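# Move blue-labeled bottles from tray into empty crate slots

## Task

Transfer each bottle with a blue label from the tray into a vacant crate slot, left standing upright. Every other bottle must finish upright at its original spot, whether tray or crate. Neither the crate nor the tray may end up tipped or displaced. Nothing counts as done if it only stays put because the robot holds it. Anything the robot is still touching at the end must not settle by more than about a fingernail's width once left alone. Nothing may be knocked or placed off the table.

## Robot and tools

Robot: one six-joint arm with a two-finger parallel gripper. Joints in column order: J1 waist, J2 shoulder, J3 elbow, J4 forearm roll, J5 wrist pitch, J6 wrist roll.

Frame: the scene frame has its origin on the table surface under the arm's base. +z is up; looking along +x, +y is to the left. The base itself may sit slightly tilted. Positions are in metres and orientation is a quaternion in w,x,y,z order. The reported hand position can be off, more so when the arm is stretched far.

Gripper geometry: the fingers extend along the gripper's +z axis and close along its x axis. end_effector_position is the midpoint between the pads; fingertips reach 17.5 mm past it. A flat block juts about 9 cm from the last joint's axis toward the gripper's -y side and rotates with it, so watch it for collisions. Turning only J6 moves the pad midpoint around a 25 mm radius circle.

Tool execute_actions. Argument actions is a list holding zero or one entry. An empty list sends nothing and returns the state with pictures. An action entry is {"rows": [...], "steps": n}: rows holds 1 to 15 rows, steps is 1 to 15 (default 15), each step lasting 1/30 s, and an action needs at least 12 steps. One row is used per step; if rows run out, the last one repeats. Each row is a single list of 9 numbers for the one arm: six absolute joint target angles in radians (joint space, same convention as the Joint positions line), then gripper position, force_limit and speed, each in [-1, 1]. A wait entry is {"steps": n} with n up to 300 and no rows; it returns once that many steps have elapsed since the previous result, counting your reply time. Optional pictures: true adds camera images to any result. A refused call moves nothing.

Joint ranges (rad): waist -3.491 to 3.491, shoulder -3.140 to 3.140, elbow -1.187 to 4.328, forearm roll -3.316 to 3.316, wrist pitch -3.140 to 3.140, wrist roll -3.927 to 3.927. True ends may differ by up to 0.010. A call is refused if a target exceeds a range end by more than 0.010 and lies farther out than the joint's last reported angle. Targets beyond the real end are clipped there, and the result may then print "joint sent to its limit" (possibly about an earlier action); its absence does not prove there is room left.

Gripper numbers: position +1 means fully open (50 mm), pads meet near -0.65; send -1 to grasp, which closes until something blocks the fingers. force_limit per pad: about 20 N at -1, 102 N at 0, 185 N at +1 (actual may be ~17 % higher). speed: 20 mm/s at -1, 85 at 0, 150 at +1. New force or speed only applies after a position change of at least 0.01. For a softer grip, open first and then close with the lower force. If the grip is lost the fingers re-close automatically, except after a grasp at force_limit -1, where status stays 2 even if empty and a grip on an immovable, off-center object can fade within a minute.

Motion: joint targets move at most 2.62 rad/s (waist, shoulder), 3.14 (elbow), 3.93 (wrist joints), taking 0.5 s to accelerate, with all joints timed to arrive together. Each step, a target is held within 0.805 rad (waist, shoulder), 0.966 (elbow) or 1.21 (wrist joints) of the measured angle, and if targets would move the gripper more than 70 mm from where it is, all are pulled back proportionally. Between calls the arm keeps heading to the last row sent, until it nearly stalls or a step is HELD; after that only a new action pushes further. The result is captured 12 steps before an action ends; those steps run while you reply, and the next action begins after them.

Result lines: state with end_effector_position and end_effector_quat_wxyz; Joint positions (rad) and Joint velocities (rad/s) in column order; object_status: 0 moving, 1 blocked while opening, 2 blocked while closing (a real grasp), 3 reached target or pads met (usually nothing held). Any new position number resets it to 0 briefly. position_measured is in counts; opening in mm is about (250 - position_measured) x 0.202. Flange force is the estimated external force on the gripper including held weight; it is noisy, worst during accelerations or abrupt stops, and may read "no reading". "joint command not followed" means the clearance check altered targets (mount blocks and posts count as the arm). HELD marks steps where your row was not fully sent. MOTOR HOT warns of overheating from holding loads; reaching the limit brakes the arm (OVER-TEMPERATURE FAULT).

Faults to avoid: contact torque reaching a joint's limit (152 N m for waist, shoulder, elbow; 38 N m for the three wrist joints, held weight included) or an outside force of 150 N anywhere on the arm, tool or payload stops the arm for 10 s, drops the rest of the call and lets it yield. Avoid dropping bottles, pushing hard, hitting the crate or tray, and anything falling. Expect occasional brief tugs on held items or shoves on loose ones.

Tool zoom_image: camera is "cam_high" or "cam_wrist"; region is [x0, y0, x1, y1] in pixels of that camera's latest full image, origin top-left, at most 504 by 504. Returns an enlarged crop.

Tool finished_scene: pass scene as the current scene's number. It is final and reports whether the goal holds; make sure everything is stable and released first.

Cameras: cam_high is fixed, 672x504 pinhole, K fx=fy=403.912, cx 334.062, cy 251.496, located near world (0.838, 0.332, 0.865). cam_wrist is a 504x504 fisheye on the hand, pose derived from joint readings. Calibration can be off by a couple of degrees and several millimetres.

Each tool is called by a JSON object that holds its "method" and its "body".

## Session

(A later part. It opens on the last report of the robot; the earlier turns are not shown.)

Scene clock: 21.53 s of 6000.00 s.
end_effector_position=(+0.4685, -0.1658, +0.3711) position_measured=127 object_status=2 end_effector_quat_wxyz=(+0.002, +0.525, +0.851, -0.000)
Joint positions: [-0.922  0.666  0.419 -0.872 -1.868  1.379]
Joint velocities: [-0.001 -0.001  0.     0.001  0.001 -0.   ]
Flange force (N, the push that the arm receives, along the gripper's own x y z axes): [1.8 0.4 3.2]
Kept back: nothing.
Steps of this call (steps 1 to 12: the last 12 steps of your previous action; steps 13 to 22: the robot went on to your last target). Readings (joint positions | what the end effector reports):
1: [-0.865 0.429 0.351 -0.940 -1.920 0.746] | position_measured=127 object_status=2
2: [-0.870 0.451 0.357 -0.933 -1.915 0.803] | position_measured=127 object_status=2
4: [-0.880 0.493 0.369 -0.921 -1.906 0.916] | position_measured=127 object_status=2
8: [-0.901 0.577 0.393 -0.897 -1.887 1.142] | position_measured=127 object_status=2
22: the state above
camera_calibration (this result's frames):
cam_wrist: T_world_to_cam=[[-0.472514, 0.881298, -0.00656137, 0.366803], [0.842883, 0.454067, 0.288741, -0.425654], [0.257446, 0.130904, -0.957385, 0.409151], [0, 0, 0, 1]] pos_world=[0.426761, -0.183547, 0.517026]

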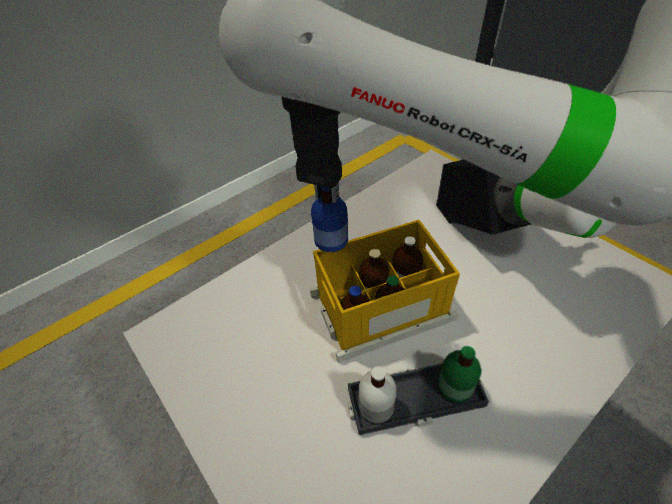

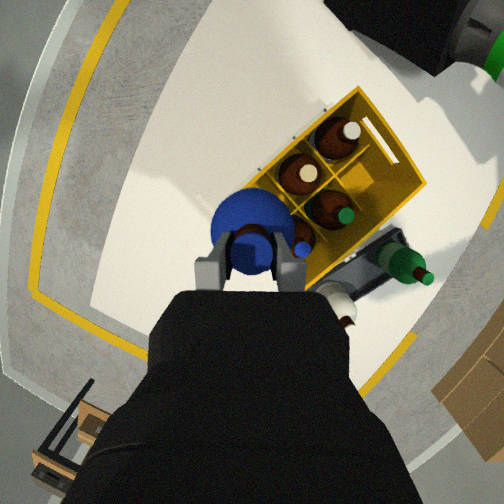

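{"method": "execute_actions", "body": {"actions": [{"rows":[[-0.920,0.654,0.411,-0.873,-1.869,1.375,-1,-0.3,0],[-0.918,0.642,0.4025,-0.875,-1.870,1.370,-1,-0.3,0]],"steps":13}]}}

{"method": "execute_actions", "body": {"actions": [{"steps":8}], "pictures": true}}

{"method": "zoom_image", "body": {"camera": "cam_wrist", "region": [100, 50, 420, 310]}}

Scene clock: 24.13 s of 6000.00 s.
end_effector_position=(+0.4685, -0.1658, +0.3710) position_measured=127 object_status=2 end_effector_quat_wxyz=(+0.002, +0.525, +0.851, +0.000)
Joint positions: [-0.922  0.666  0.419 -0.872 -1.868  1.379]
Joint velocities: [ 0.    -0.003 -0.006  0.     0.002  0.001]
Flange force (N, the push that the arm receives, along the gripper's own x y z axes): [-0.9 1.4 2.3]
Steps of this call (steps 1 to 15: the robot went on to your last target; steps 16 to 77: nothing new was sent; step 78: the first step of this action). Readings (joint positions | what the end effector reports):
78: the state above

Scene clock: 24.53 s of 6000.00 s.
end_effector_position=(+0.4689, -0.1549, +0.3709) position_measured=127 object_status=2 end_effector_quat_wxyz=(+0.002, +0.525, +0.851, -0.000)
Joint positions: [-0.918  0.642  0.402 -0.875 -1.87   1.37 ]
Joint velocities: [ 0.001  0.     0.     0.001  0.001 -0.002]
Flange force (N, the push that the arm receives, along the gripper's own x y z axes): [1.7 0.5 4.3]
Kept back: nothing.
Steps of this call (steps 1 to 12: the last 12 steps of your previous action). Readings (joint positions | what the end effector reports):
1: [-0.922 0.664 0.417 -0.872 -1.868 1.379] | position_measured=127 object_status=2
2: [-0.921 0.657 0.412 -0.872 -1.868 1.376] | position_measured=127 object_status=2
4: [-0.919 0.642 0.403 -0.875 -1.869 1.370] | position_measured=127 object_status=2
8: [-0.918 0.642 0.402 -0.875 -1.870 1.370] | position_measured=127 object_status=2
12: the state above
camera_calibration (this result's frames):
cam_wrist: T_world_to_cam=[[-0.471913, 0.881622, -0.00640089, 0.357091], [0.843316, 0.453503, 0.288364, -0.431002], [0.257131, 0.130685, -0.957499, 0.407593], [0, 0, 0, 1]] pos_world=[0.427182, -0.172625, 0.516841]

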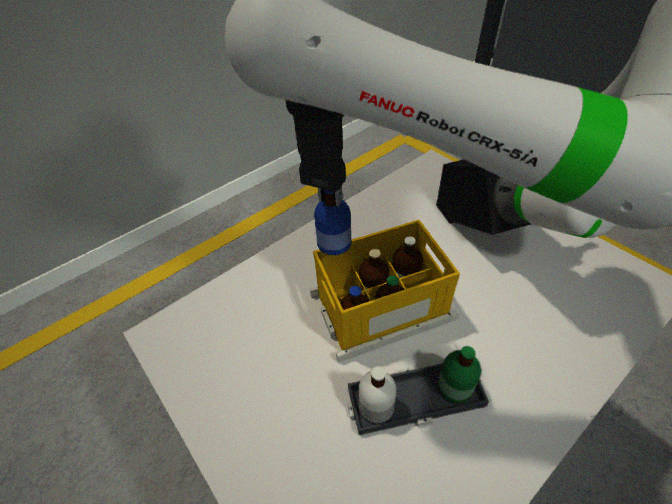

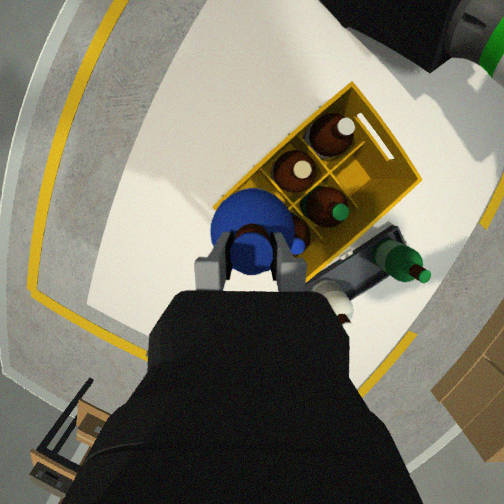

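Region (100, 50, 420, 310) of cam_wrist's 504x504 image, scaled by 1.575, with more detail than that image has; it fills the top 410 rows of this view, and the rest is white.

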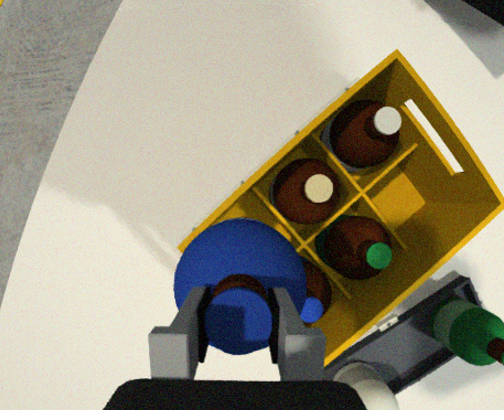

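{"method": "execute_actions", "body": {"actions": [{"rows":[[-0.905,0.637,0.38,-0.877,-1.85,1.376,-1,-0.3,0],[-0.888,0.630,0.35,-0.880,-1.822,1.384,-1,-0.3,0],[-0.871,0.624,0.32,-0.884,-1.794,1.392,-1,-0.3,0],[-0.854,0.6173,0.2897,-0.887,-1.7665,1.399,-1,-0.3,0]],"steps":15}]}}

{"method": "execute_actions", "body": {"actions": [{"steps":8}], "pictures": true}}

{"method": "zoom_image", "body": {"camera": "cam_high", "region": [260, 150, 480, 370]}}

Scene clock: 25.30 s of 6000.00 s.
end_effector_position=(+0.4690, -0.1549, +0.3655) position_measured=127 object_status=2 end_effector_quat_wxyz=(+0.001, +0.525, +0.851, -0.000)
Joint positions: [-0.912  0.639  0.391 -0.875 -1.86   1.373]
Joint velocities: [ 0.208 -0.08  -0.368 -0.032  0.339  0.105]
Flange force (N, the push that the arm receives, along the gripper's own x y z axes): [4.1 -2.5 -27.0]
Steps of this call (steps 1 to 20: the robot went on to your last target; steps 21 to 23: the first 3 steps of this action). Readings (joint positions | what the end effector reports):
21: [-0.918 0.642 0.402 -0.875 -1.870 1.370] | position_measured=127 object_status=2
22: [-0.917 0.641 0.400 -0.875 -1.869 1.370] | position_measured=127 object_status=2
23: the state above

Scene clock: 25.70 s of 6000.00 s.
end_effector_position=(+0.4697, -0.1549, +0.3159) position_measured=127 object_status=2 end_effector_quat_wxyz=(+0.002, +0.525, +0.851, +0.000)
Joint positions: [-0.854  0.617  0.29  -0.887 -1.767  1.399]
Joint velocities: [-0.    -0.001 -0.002 -0.001 -0.     0.002]
Flange force (N, the push that the arm receives, along the gripper's own x y z axes): [3.9 0.4 1.9]
Kept back: nothing.
Steps of this call (steps 1 to 12: the last 12 steps of your previous action). Readings (joint positions | what the end effector reports):
1: [-0.902 0.636 0.375 -0.877 -1.846 1.377] | position_measured=127 object_status=2
2: [-0.889 0.631 0.352 -0.880 -1.825 1.383] | position_measured=127 object_status=2
4: [-0.864 0.622 0.308 -0.885 -1.784 1.394] | position_measured=127 object_status=2
8: [-0.854 0.617 0.290 -0.887 -1.767 1.399] | position_measured=127 object_status=2
12: the state above
camera_calibration (this result's frames):
cam_wrist: T_world_to_cam=[[-0.471716, 0.881728, -0.00631383, 0.356931], [0.843132, 0.45314, 0.289468, -0.416165], [0.258093, 0.131223, -0.957167, 0.354232], [0, 0, 0, 1]] pos_world=[0.427827, -0.172619, 0.461779]

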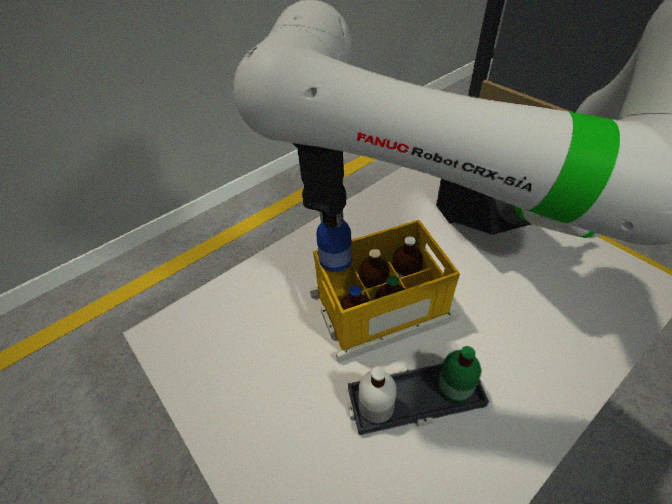

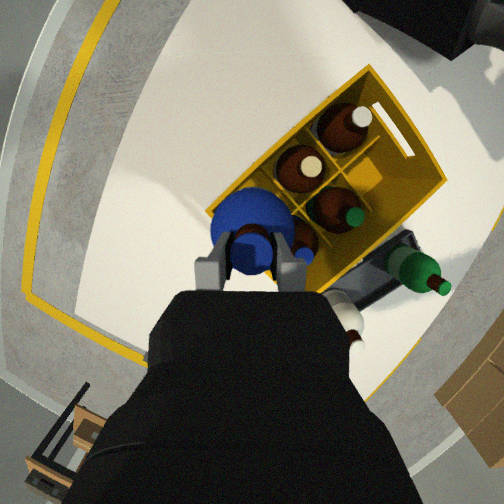

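Region (260, 150, 480, 370) of cam_high's 672x504 image, scaled by 2.291, with more detail than that image has.

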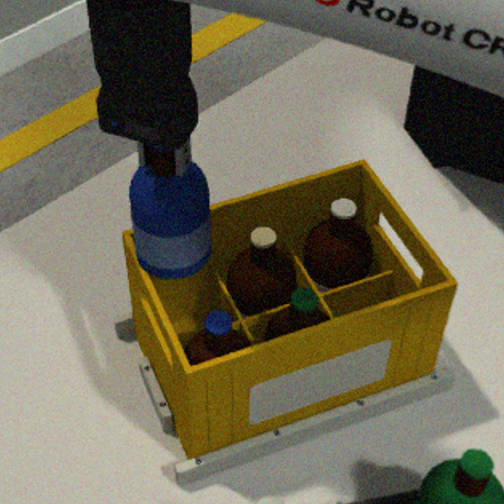

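{"method": "execute_actions", "body": {"actions": [{"rows":[[-0.84,0.615,0.27,-0.891,-1.746,1.404,-1,-0.3,0],[-0.827,0.6125,0.251,-0.895,-1.726,1.41,-1,-0.3,0],[-0.813,0.610,0.232,-0.899,-1.706,1.415,-1,-0.3,0],[-0.80,0.6077,0.214,-0.904,-1.686,1.42,-1,-0.3,0],[-0.7865,0.6054,0.1953,-0.908,-1.666,1.426,-1,-0.3,0]],"steps":15}]}}

{"method": "execute_actions", "body": {"actions": [{"steps":9}], "pictures": true}}

{"method": "zoom_image", "body": {"camera": "cam_high", "region": [260, 150, 480, 370]}}

Scene clock: 26.40 s of 6000.00 s.
end_effector_position=(+0.4695, -0.1552, +0.3095) position_measured=127 object_status=2 end_effector_quat_wxyz=(+0.002, +0.525, +0.851, +0.000)
Joint positions: [-0.846  0.616  0.278 -0.888 -1.755  1.402]
Joint velocities: [ 0.25  -0.048 -0.365 -0.053  0.371  0.097]
Flange force (N, the push that the arm receives, along the gripper's own x y z axes): [13.6 -11.1 -51.6]
Steps of this call (steps 1 to 18: the robot went on to your last target; steps 19 to 21: the first 3 steps of this action). Readings (joint positions | what the end effector reports):
19: [-0.854 0.617 0.290 -0.887 -1.766 1.399] | position_measured=127 object_status=2
20: [-0.852 0.617 0.287 -0.887 -1.764 1.400] | position_measured=127 object_status=2
21: the state above

Scene clock: 26.80 s of 6000.00 s.
end_effector_position=(+0.4700, -0.1548, +0.2607) position_measured=127 object_status=2 end_effector_quat_wxyz=(+0.002, +0.524, +0.851, +0.001)
Joint positions: [-0.786  0.605  0.195 -0.908 -1.666  1.426]
Joint velocities: [-0.    -0.    -0.     0.002  0.001 -0.   ]
Flange force (N, the push that the arm receives, along the gripper's own x y z axes): [9.7 -6.2 2.6]
Kept back: nothing.
Steps of this call (steps 1 to 12: the last 12 steps of your previous action). Readings (joint positions | what the end effector reports):
1: [-0.835 0.614 0.262 -0.892 -1.738 1.406] | position_measured=127 object_status=2
2: [-0.822 0.612 0.244 -0.897 -1.719 1.411] | position_measured=127 object_status=2
4: [-0.797 0.607 0.209 -0.905 -1.682 1.422] | position_measured=127 object_status=2
8: [-0.786 0.605 0.195 -0.908 -1.666 1.426] | position_measured=127 object_status=2
12: the state above
camera_calibration (this result's frames):
cam_wrist: T_world_to_cam=[[-0.473153, 0.88096, -0.00605534, 0.357157], [0.842338, 0.454401, 0.289805, -0.400012], [0.258058, 0.132021, -0.957067, 0.301489], [0, 0, 0, 1]] pos_world=[0.428134, -0.172678, 0.406634]

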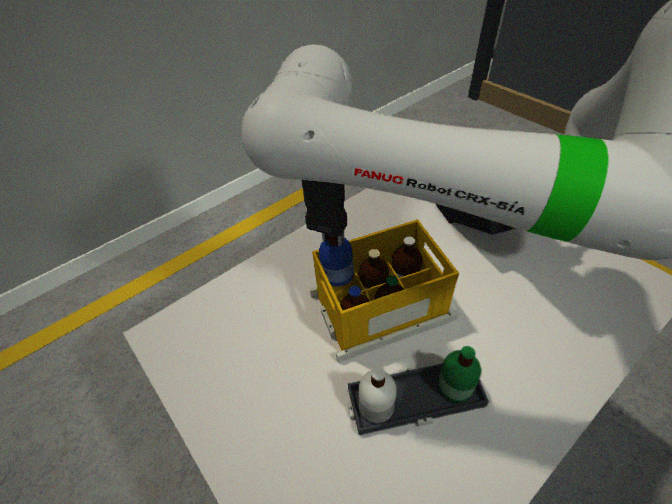

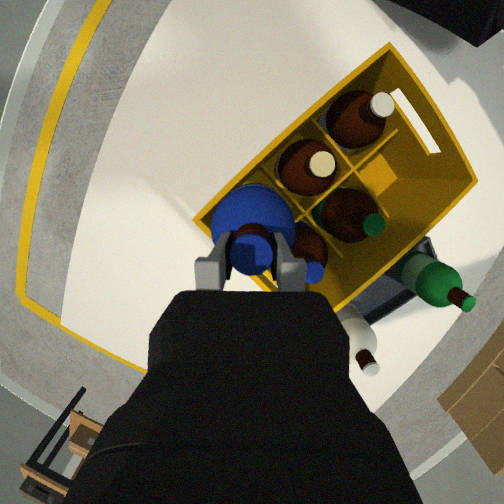

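Region (260, 150, 480, 370) of cam_high's 672x504 image, scaled by 2.291, with more detail than that image has.

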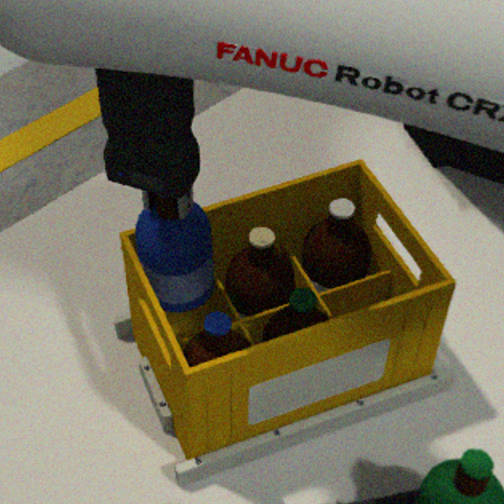

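{"method": "execute_actions", "body": {"actions": [{"rows":[[-0.788,0.600,0.186,-0.9065,-1.665,1.43,-1,-0.3,0],[-0.790,0.5943,0.1772,-0.905,-1.664,1.433,-1,-0.3,0]],"steps":13}]}}

{"method": "execute_actions", "body": {"actions": [{"steps":8}], "pictures": true}}

{"method": "zoom_image", "body": {"camera": "cam_wrist", "region": [150, 120, 400, 310]}}

Scene clock: 27.83 s of 6000.00 s.
end_effector_position=(+0.4699, -0.1548, +0.2607) position_measured=127 object_status=2 end_effector_quat_wxyz=(+0.002, +0.524, +0.851, +0.001)
Joint positions: [-0.786  0.605  0.195 -0.908 -1.666  1.426]
Joint velocities: [-0.002  0.    -0.012 -0.001  0.003  0.005]
Flange force (N, the push that the arm receives, along the gripper's own x y z axes): [11.3 -6.0 1.9]
Steps of this call (steps 1 to 30: the robot went on to your last target; step 31: the first step of this action). Readings (joint positions | what the end effector reports):
31: the state above

Scene clock: 28.23 s of 6000.00 s.
end_effector_position=(+0.4641, -0.1524, +0.2608) position_measured=127 object_status=2 end_effector_quat_wxyz=(+0.002, +0.525, +0.851, +0.000)
Joint positions: [-0.79   0.594  0.177 -0.905 -1.664  1.433]
Joint velocities: [-0.001  0.    -0.001  0.001  0.001 -0.001]
Flange force (N, the push that the arm receives, along the gripper's own x y z axes): [0.7 -0.9 2.2]
Kept back: nothing.
Steps of this call (steps 1 to 12: the last 12 steps of your previous action). Readings (joint positions | what the end effector reports):
1: [-0.787 0.604 0.193 -0.908 -1.665 1.427] | position_measured=127 object_status=2
2: [-0.788 0.600 0.185 -0.907 -1.664 1.430] | position_measured=127 object_status=2
4: [-0.790 0.594 0.177 -0.905 -1.664 1.433] | position_measured=127 object_status=2
8: [-0.790 0.594 0.177 -0.905 -1.664 1.433] | position_measured=127 object_status=2
12: the state above
camera_calibration (this result's frames):
cam_wrist: T_world_to_cam=[[-0.472475, 0.881319, -0.00658213, 0.35212], [0.842816, 0.453992, 0.289053, -0.396295], [0.257736, 0.131023, -0.957291, 0.302832], [0, 0, 0, 1]] pos_world=[0.422321, -0.170094, 0.406766]

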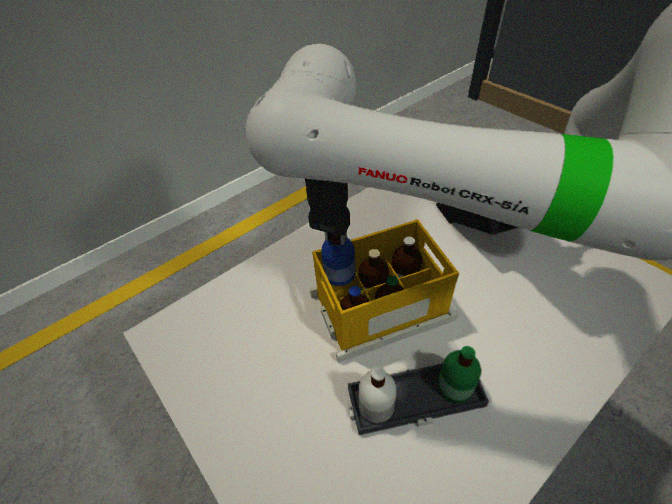

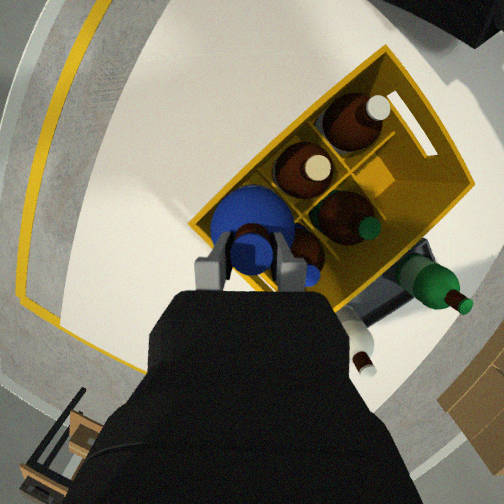

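Region (150, 120, 400, 310) of cam_wrist's 504x504 image, scaled by 2.016, with more detail than that image has; it fills the top 383 rows of this view, and the rest is white.

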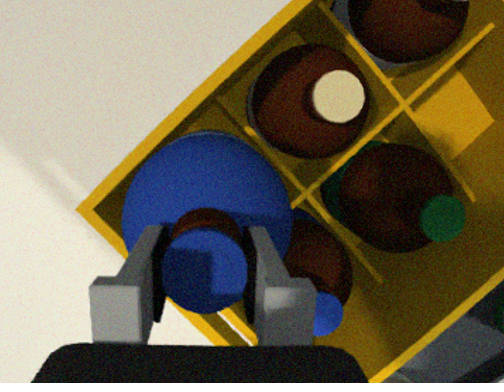

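{"method": "execute_actions", "body": {"actions": [{"rows":[[-0.776,0.5945,0.162,-0.911,-1.645,1.438,-1,-0.3,0],[-0.762,0.5948,0.147,-0.917,-1.625,1.443,-1,-0.3,0],[-0.748,0.595,0.131,-0.923,-1.605,1.448,-1,-0.3,0],[-0.733,0.5953,0.116,-0.929,-1.586,1.453,-1,-0.3,0],[-0.7192,0.5956,0.1011,-0.9347,-1.5665,1.4577,-1,-0.3,0]],"steps":15}]}}

{"method": "execute_actions", "body": {"actions": [{"steps":10}]}}

Scene clock: 29.17 s of 6000.00 s.
end_effector_position=(+0.4642, -0.1523, +0.2536) position_measured=127 object_status=2 end_effector_quat_wxyz=(+0.002, +0.524, +0.851, +0.000)
Joint positions: [-0.781  0.594  0.167 -0.909 -1.651  1.437]
Joint velocities: [ 0.305 -0.001 -0.331 -0.136  0.429  0.108]
Flange force (N, the push that the arm receives, along the gripper's own x y z axes): [5.7 -5.2 -36.2]
Steps of this call (steps 1 to 25: the robot went on to your last target; steps 26 to 28: the first 3 steps of this action). Readings (joint positions | what the end effector reports):
26: [-0.790 0.594 0.177 -0.905 -1.664 1.433] | position_measured=127 object_status=2
27: [-0.788 0.594 0.175 -0.906 -1.662 1.434] | position_measured=127 object_status=2
28: the state above

Scene clock: 29.57 s of 6000.00 s.
end_effector_position=(+0.4641, -0.1525, +0.2061) position_measured=127 object_status=2 end_effector_quat_wxyz=(+0.002, +0.524, +0.852, -0.000)
Joint positions: [-0.719  0.596  0.101 -0.935 -1.567  1.458]
Joint velocities: [-0.001 -0.     0.     0.001  0.001 -0.001]
Flange force (N, the push that the arm receives, along the gripper's own x y z axes): [2.0 0.7 3.0]
Kept back: nothing.
Steps of this call (steps 1 to 12: the last 12 steps of your previous action). Readings (joint positions | what the end effector reports):
1: [-0.768 0.594 0.153 -0.914 -1.634 1.441] | position_measured=127 object_status=2
2: [-0.755 0.595 0.138 -0.920 -1.615 1.446] | position_measured=127 object_status=2
4: [-0.728 0.596 0.111 -0.931 -1.579 1.455] | position_measured=127 object_status=2
8: [-0.719 0.596 0.101 -0.935 -1.567 1.458] | position_measured=127 object_status=2
12: the state above

Free. Descend to ~.16.

{"method": "execute_actions", "body": {"actions": [{"rows":[[-0.704,0.598,0.089,-0.942,-1.547,1.462,-1,-0.3,0],[-0.689,0.601,0.078,-0.950,-1.528,1.467,-1,-0.3,0],[-0.674,0.604,0.066,-0.958,-1.509,1.471,-1,-0.3,0],[-0.659,0.607,0.0545,-0.966,-1.490,1.476,-1,-0.3,0]],"steps":15}]}}

{"method": "execute_actions", "body": {"actions": [{"steps":10}]}}

Scene clock: 35.67 s of 6000.00 s.
end_effector_position=(+0.4645, -0.1529, +0.1995) position_measured=127 object_status=2 end_effector_quat_wxyz=(+0.002, +0.524, +0.852, -0.000)
Joint positions: [-0.711  0.597  0.094 -0.939 -1.554  1.461]
Joint velocities: [ 0.306  0.053 -0.24  -0.155  0.385  0.087]
Flange force (N, the push that the arm receives, along the gripper's own x y z axes): [8.1 -2.1 -40.4]
Steps of this call (steps 1 to 30: the robot went on to your last target; steps 31 to 90: nothing new was sent; then 3.00 s passed at rest; steps 91 to 93: the first 3 steps of this action). Readings (joint positions | what the end effector reports):
91: [-0.719 0.596 0.101 -0.935 -1.566 1.458] | position_measured=127 object_status=2
92: [-0.718 0.596 0.099 -0.936 -1.563 1.458] | position_measured=127 object_status=2
93: the state above

Scene clock: 36.07 s of 6000.00 s.
end_effector_position=(+0.4652, -0.1528, +0.1616) position_measured=127 object_status=2 end_effector_quat_wxyz=(+0.002, +0.523, +0.852, +0.000)
Joint positions: [-0.659  0.607  0.055 -0.966 -1.49   1.476]
Joint velocities: [ 0.001 -0.001  0.    -0.    -0.001  0.   ]
Flange force (N, the push that the arm receives, along the gripper's own x y z axes): [1.5 2.1 0.2]
Kept back: nothing.
Steps of this call (steps 1 to 12: the last 12 steps of your previous action). Readings (joint positions | what the end effector reports):
1: [-0.698 0.599 0.084 -0.946 -1.538 1.464] | position_measured=127 object_status=2
2: [-0.683 0.602 0.072 -0.954 -1.520 1.469] | position_measured=127 object_status=2
4: [-0.661 0.607 0.056 -0.965 -1.494 1.475] | position_measured=127 object_status=2
8: [-0.659 0.607 0.055 -0.966 -1.490 1.476] | position_measured=127 object_status=2
12: the state above

{"method": "execute_actions", "body": {"actions": [{"rows":[[-0.656,0.6075,0.0525,-0.9675,-1.4865,1.477,-1,-0.3,0],[-0.6535,0.608,0.0505,-0.969,-1.483,1.4776,-1,-0.3,0]],"steps":13}]}}

{"method": "execute_actions", "body": {"actions": [{"steps":8}]}}

Scene clock: 36.53 s of 6000.00 s.
end_effector_position=(+0.4652, -0.1528, +0.1615) position_measured=127 object_status=2 end_effector_quat_wxyz=(+0.002, +0.523, +0.852, +0.000)
Joint positions: [-0.659  0.607  0.054 -0.966 -1.49   1.476]
Joint velocities: [ 0.002 -0.001 -0.007 -0.002  0.011  0.003]
Flange force (N, the push that the arm receives, along the gripper's own x y z axes): [1.5 1.2 2.9]
Steps of this call (steps 1 to 13: the robot went on to your last target; step 14: the first step of this action). Readings (joint positions | what the end effector reports):
14: the state above

Scene clock: 36.93 s of 6000.00 s.
end_effector_position=(+0.4653, -0.1528, +0.1576) position_measured=127 object_status=2 end_effector_quat_wxyz=(+0.002, +0.523, +0.852, +0.000)
Joint positions: [-0.654  0.608  0.05  -0.969 -1.483  1.478]
Joint velocities: [-0.001  0.001 -0.001  0.    -0.001  0.002]
Flange force (N, the push that the arm receives, along the gripper's own x y z axes): [2.8 1.3 2.1]
Kept back: nothing.
Steps of this call (steps 1 to 12: the last 12 steps of your previous action). Readings (joint positions | what the end effector reports):
1: [-0.658 0.607 0.054 -0.967 -1.488 1.477] | position_measured=127 object_status=2
2: [-0.655 0.607 0.052 -0.968 -1.485 1.477] | position_measured=127 object_status=2
4: [-0.654 0.608 0.050 -0.969 -1.483 1.478] | position_measured=127 object_status=2
8: [-0.654 0.608 0.050 -0.969 -1.483 1.478] | position_measured=127 object_status=2
12: the state above

Still airborne; 5 mm more.

{"method": "execute_actions", "body": {"actions": [{"rows":[[-0.650,0.6087,0.048,-0.971,-1.479,1.4786,-1,-0.3,0],[-0.6465,0.6094,0.0453,-0.9727,-1.4744,1.4796,-1,-0.3,0]],"steps":13}]}}

{"method": "execute_actions", "body": {"actions": [{"steps":8}]}}

Scene clock: 37.27 s of 6000.00 s.
end_effector_position=(+0.4653, -0.1528, +0.1576) position_measured=127 object_status=2 end_effector_quat_wxyz=(+0.002, +0.523, +0.852, -0.000)
Joint positions: [-0.653  0.608  0.05  -0.969 -1.483  1.478]
Joint velocities: [0.009 0.003 0.    0.    0.008 0.002]
Flange force (N, the push that the arm receives, along the gripper's own x y z axes): [0.7 2.2 3.3]
Steps of this call (steps 1 to 9: the robot went on to your last target; step 10: the first step of this action). Readings (joint positions | what the end effector reports):
10: the state above

Scene clock: 37.67 s of 6000.00 s.
end_effector_position=(+0.4652, -0.1527, +0.1525) position_measured=127 object_status=2 end_effector_quat_wxyz=(+0.002, +0.523, +0.852, -0.000)
Joint positions: [-0.647  0.609  0.045 -0.973 -1.474  1.48 ]
Joint velocities: [ 0.    -0.001 -0.     0.     0.001 -0.001]
Flange force (N, the push that the arm receives, along the gripper's own x y z axes): [1.7 -0.8 -17.0]
Kept back: nothing.
Steps of this call (steps 1 to 12: the last 12 steps of your previous action). Readings (joint positions | what the end effector reports):
1: [-0.652 0.608 0.050 -0.969 -1.481 1.478] | position_measured=127 object_status=2
2: [-0.649 0.609 0.047 -0.971 -1.477 1.479] | position_measured=127 object_status=2
4: [-0.647 0.609 0.045 -0.972 -1.475 1.480] | position_measured=127 object_status=2
8: [-0.647 0.609 0.045 -0.973 -1.474 1.480] | position_measured=127 object_status=2
12: the state above

Touched down. Release.

{"method": "execute_actions", "body": {"actions": [{"rows":[[-0.648,0.609,0.0462,-0.972,-1.476,1.479,-1,-0.3,0],[-0.648,0.609,0.0462,-0.972,-1.476,1.479,0.55,-0.3,0]],"steps":14}]}}

{"method": "execute_actions", "body": {"actions": [{"steps":10}], "pictures": true}}

Scene clock: 38.20 s of 6000.00 s.
end_effector_position=(+0.4653, -0.1527, +0.1527) position_measured=123 object_status=0 end_effector_quat_wxyz=(+0.002, +0.523, +0.852, -0.000)
Joint positions: [-0.647  0.609  0.045 -0.973 -1.474  1.48 ]
Joint velocities: [-0.018 -0.008  0.013  0.    -0.007  0.001]
Flange force (N, the push that the arm receives, along the gripper's own x y z axes): [5.4 -1.9 -12.4]
Steps of this call (steps 1 to 14: the robot went on to your last target; steps 15 to 16: the first 2 steps of this action). Readings (joint positions | what the end effector reports):
15: [-0.647 0.609 0.045 -0.973 -1.474 1.480] | position_measured=127 object_status=2
16: the state above

Scene clock: 38.60 s of 6000.00 s.
end_effector_position=(+0.4652, -0.1527, +0.1536) position_measured=70 object_status=3 end_effector_quat_wxyz=(+0.002, +0.523, +0.852, -0.000)
Joint positions: [-0.648  0.609  0.046 -0.972 -1.476  1.479]
Joint velocities: [ 0.    -0.001 -0.     0.    -0.001  0.001]
Flange force (N, the push that the arm receives, along the gripper's own x y z axes): [2.4 0.6 -2.3]
Kept back: nothing.
Steps of this call (steps 1 to 12: the last 12 steps of your previous action). Readings (joint positions | what the end effector reports):
1: [-0.647 0.609 0.046 -0.973 -1.475 1.479] | position_measured=109 object_status=0
2: [-0.647 0.609 0.046 -0.973 -1.475 1.479] | position_measured=95 object_status=0
4: [-0.648 0.609 0.046 -0.972 -1.476 1.479] | position_measured=71 object_status=0
8: [-0.648 0.609 0.046 -0.972 -1.476 1.479] | position_measured=70 object_status=0
12: the state above
camera_calibration (this result's frames):
cam_wrist: T_world_to_cam=[[-0.475011, 0.87995, -0.00724331, 0.35331], [0.841438, 0.4566, 0.288961, -0.364985], [0.257579, 0.131165, -0.957313, 0.200004], [0, 0, 0, 1]] pos_world=[0.423421, -0.170476, 0.299492]

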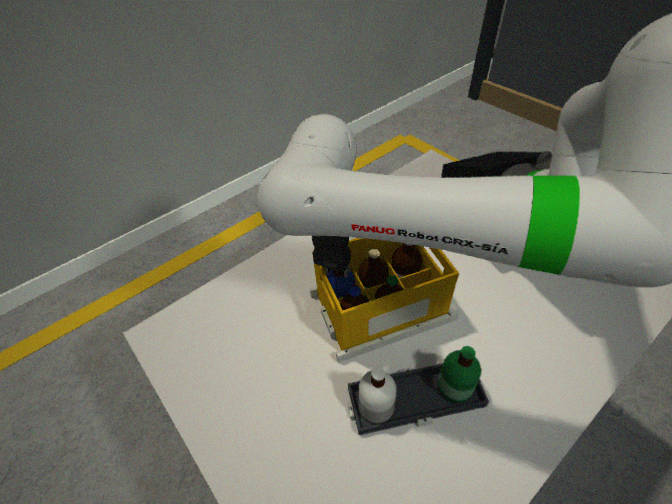

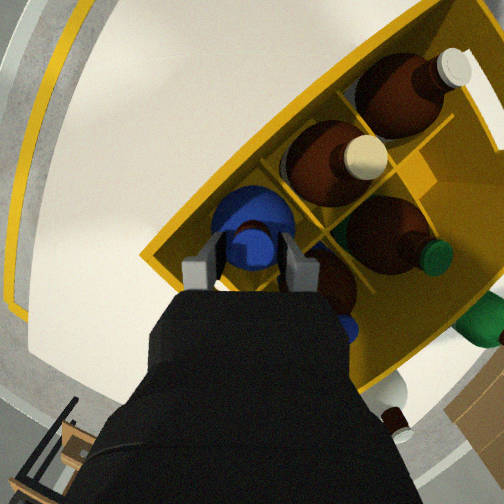

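{"method": "execute_actions", "body": {"actions": [{"rows":[[-0.659,0.607,0.0545,-0.966,-1.490,1.476,0.55,-0.3,0],[-0.68,0.603,0.071,-0.955,-1.516,1.47,0.55,-0.3,0],[-0.7192,0.5956,0.1011,-0.9347,-1.5665,1.4577,0.55,-0.3,0],[-0.755,0.595,0.139,-0.92,-1.615,1.445,0.55,-0.3,0],[-0.790,0.5943,0.1772,-0.905,-1.664,1.433,0.55,-0.3,0],[-0.825,0.60,0.225,-0.895,-1.715,1.418,0.55,-0.3,0],[-0.857,0.606,0.272,-0.884,-1.765,1.406,0.55,-0.3,0]],"steps":15}]}}

{"method": "execute_actions", "body": {"actions": [{"steps":15}], "pictures": true}}

{"method": "zoom_image", "body": {"camera": "cam_wrist", "region": [130, 40, 480, 330]}}

Scene clock: 39.33 s of 6000.00 s.
end_effector_position=(+0.4652, -0.1527, +0.1605) position_measured=70 object_status=3 end_effector_quat_wxyz=(+0.002, +0.523, +0.852, +0.000)
Joint positions: [-0.658  0.607  0.053 -0.967 -1.489  1.476]
Joint velocities: [-0.303 -0.057  0.233  0.166 -0.382 -0.084]
Flange force (N, the push that the arm receives, along the gripper's own x y z axes): [-4.1 2.0 31.9]
Steps of this call (steps 1 to 15: the robot went on to your last target; steps 16 to 19: nothing new was sent; steps 20 to 22: the first 3 steps of this action). Readings (joint positions | what the end effector reports):
20: [-0.648 0.609 0.046 -0.972 -1.476 1.479] | position_measured=70 object_status=3
21: [-0.650 0.609 0.048 -0.971 -1.479 1.478] | position_measured=70 object_status=3
22: the state above

Scene clock: 39.83 s of 6000.00 s.
end_effector_position=(+0.4643, -0.1520, +0.3154) position_measured=70 object_status=3 end_effector_quat_wxyz=(+0.002, +0.525, +0.851, +0.000)
Joint positions: [-0.857  0.606  0.272 -0.884 -1.765  1.406]
Joint velocities: [ 0.    -0.001  0.     0.001 -0.001 -0.001]
Flange force (N, the push that the arm receives, along the gripper's own x y z axes): [-1.4 3.4 -1.5]
Kept back: nothing.
Steps of this call (steps 1 to 12: the last 12 steps of your previous action; steps 13 to 15: the robot went on to your last target). Readings (joint positions | what the end effector reports):
1: [-0.671 0.605 0.064 -0.960 -1.505 1.473] | position_measured=70 object_status=3
2: [-0.690 0.602 0.079 -0.950 -1.529 1.467] | position_measured=70 object_status=3
4: [-0.736 0.598 0.123 -0.930 -1.590 1.452] | position_measured=70 object_status=3
8: [-0.819 0.603 0.225 -0.898 -1.710 1.420] | position_measured=70 object_status=3
15: the state above
camera_calibration (this result's frames):
cam_wrist: T_world_to_cam=[[-0.471471, 0.881863, -0.00575174, 0.351576], [0.843488, 0.452839, 0.288903, -0.412817], [0.257378, 0.131358, -0.957341, 0.355254], [0, 0, 0, 1]] pos_world=[0.42253, -0.169768, 0.461385]

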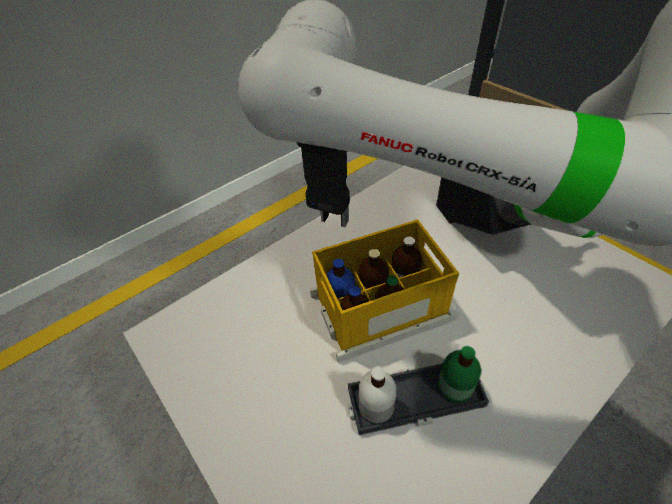

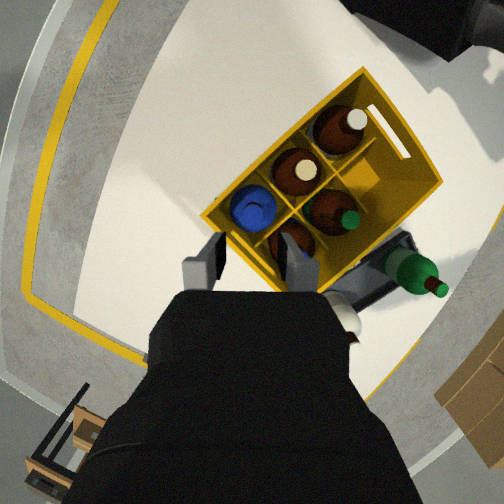

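Region (130, 40, 480, 330) of cam_wrist's 504x504 image, scaled by 1.440, with more detail than that image has; it fills the top 418 rows of this view, and the rest is white.

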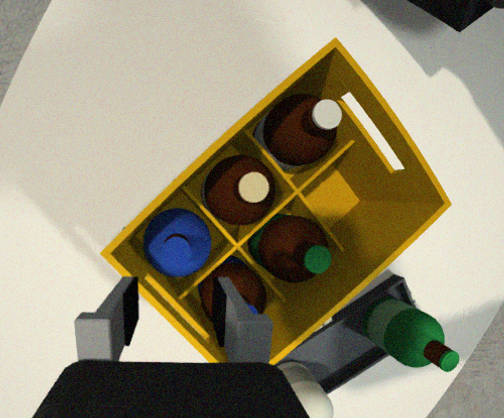

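{"method": "finished_scene", "body": {"scene": 2}}

The scene is finished: the task was done.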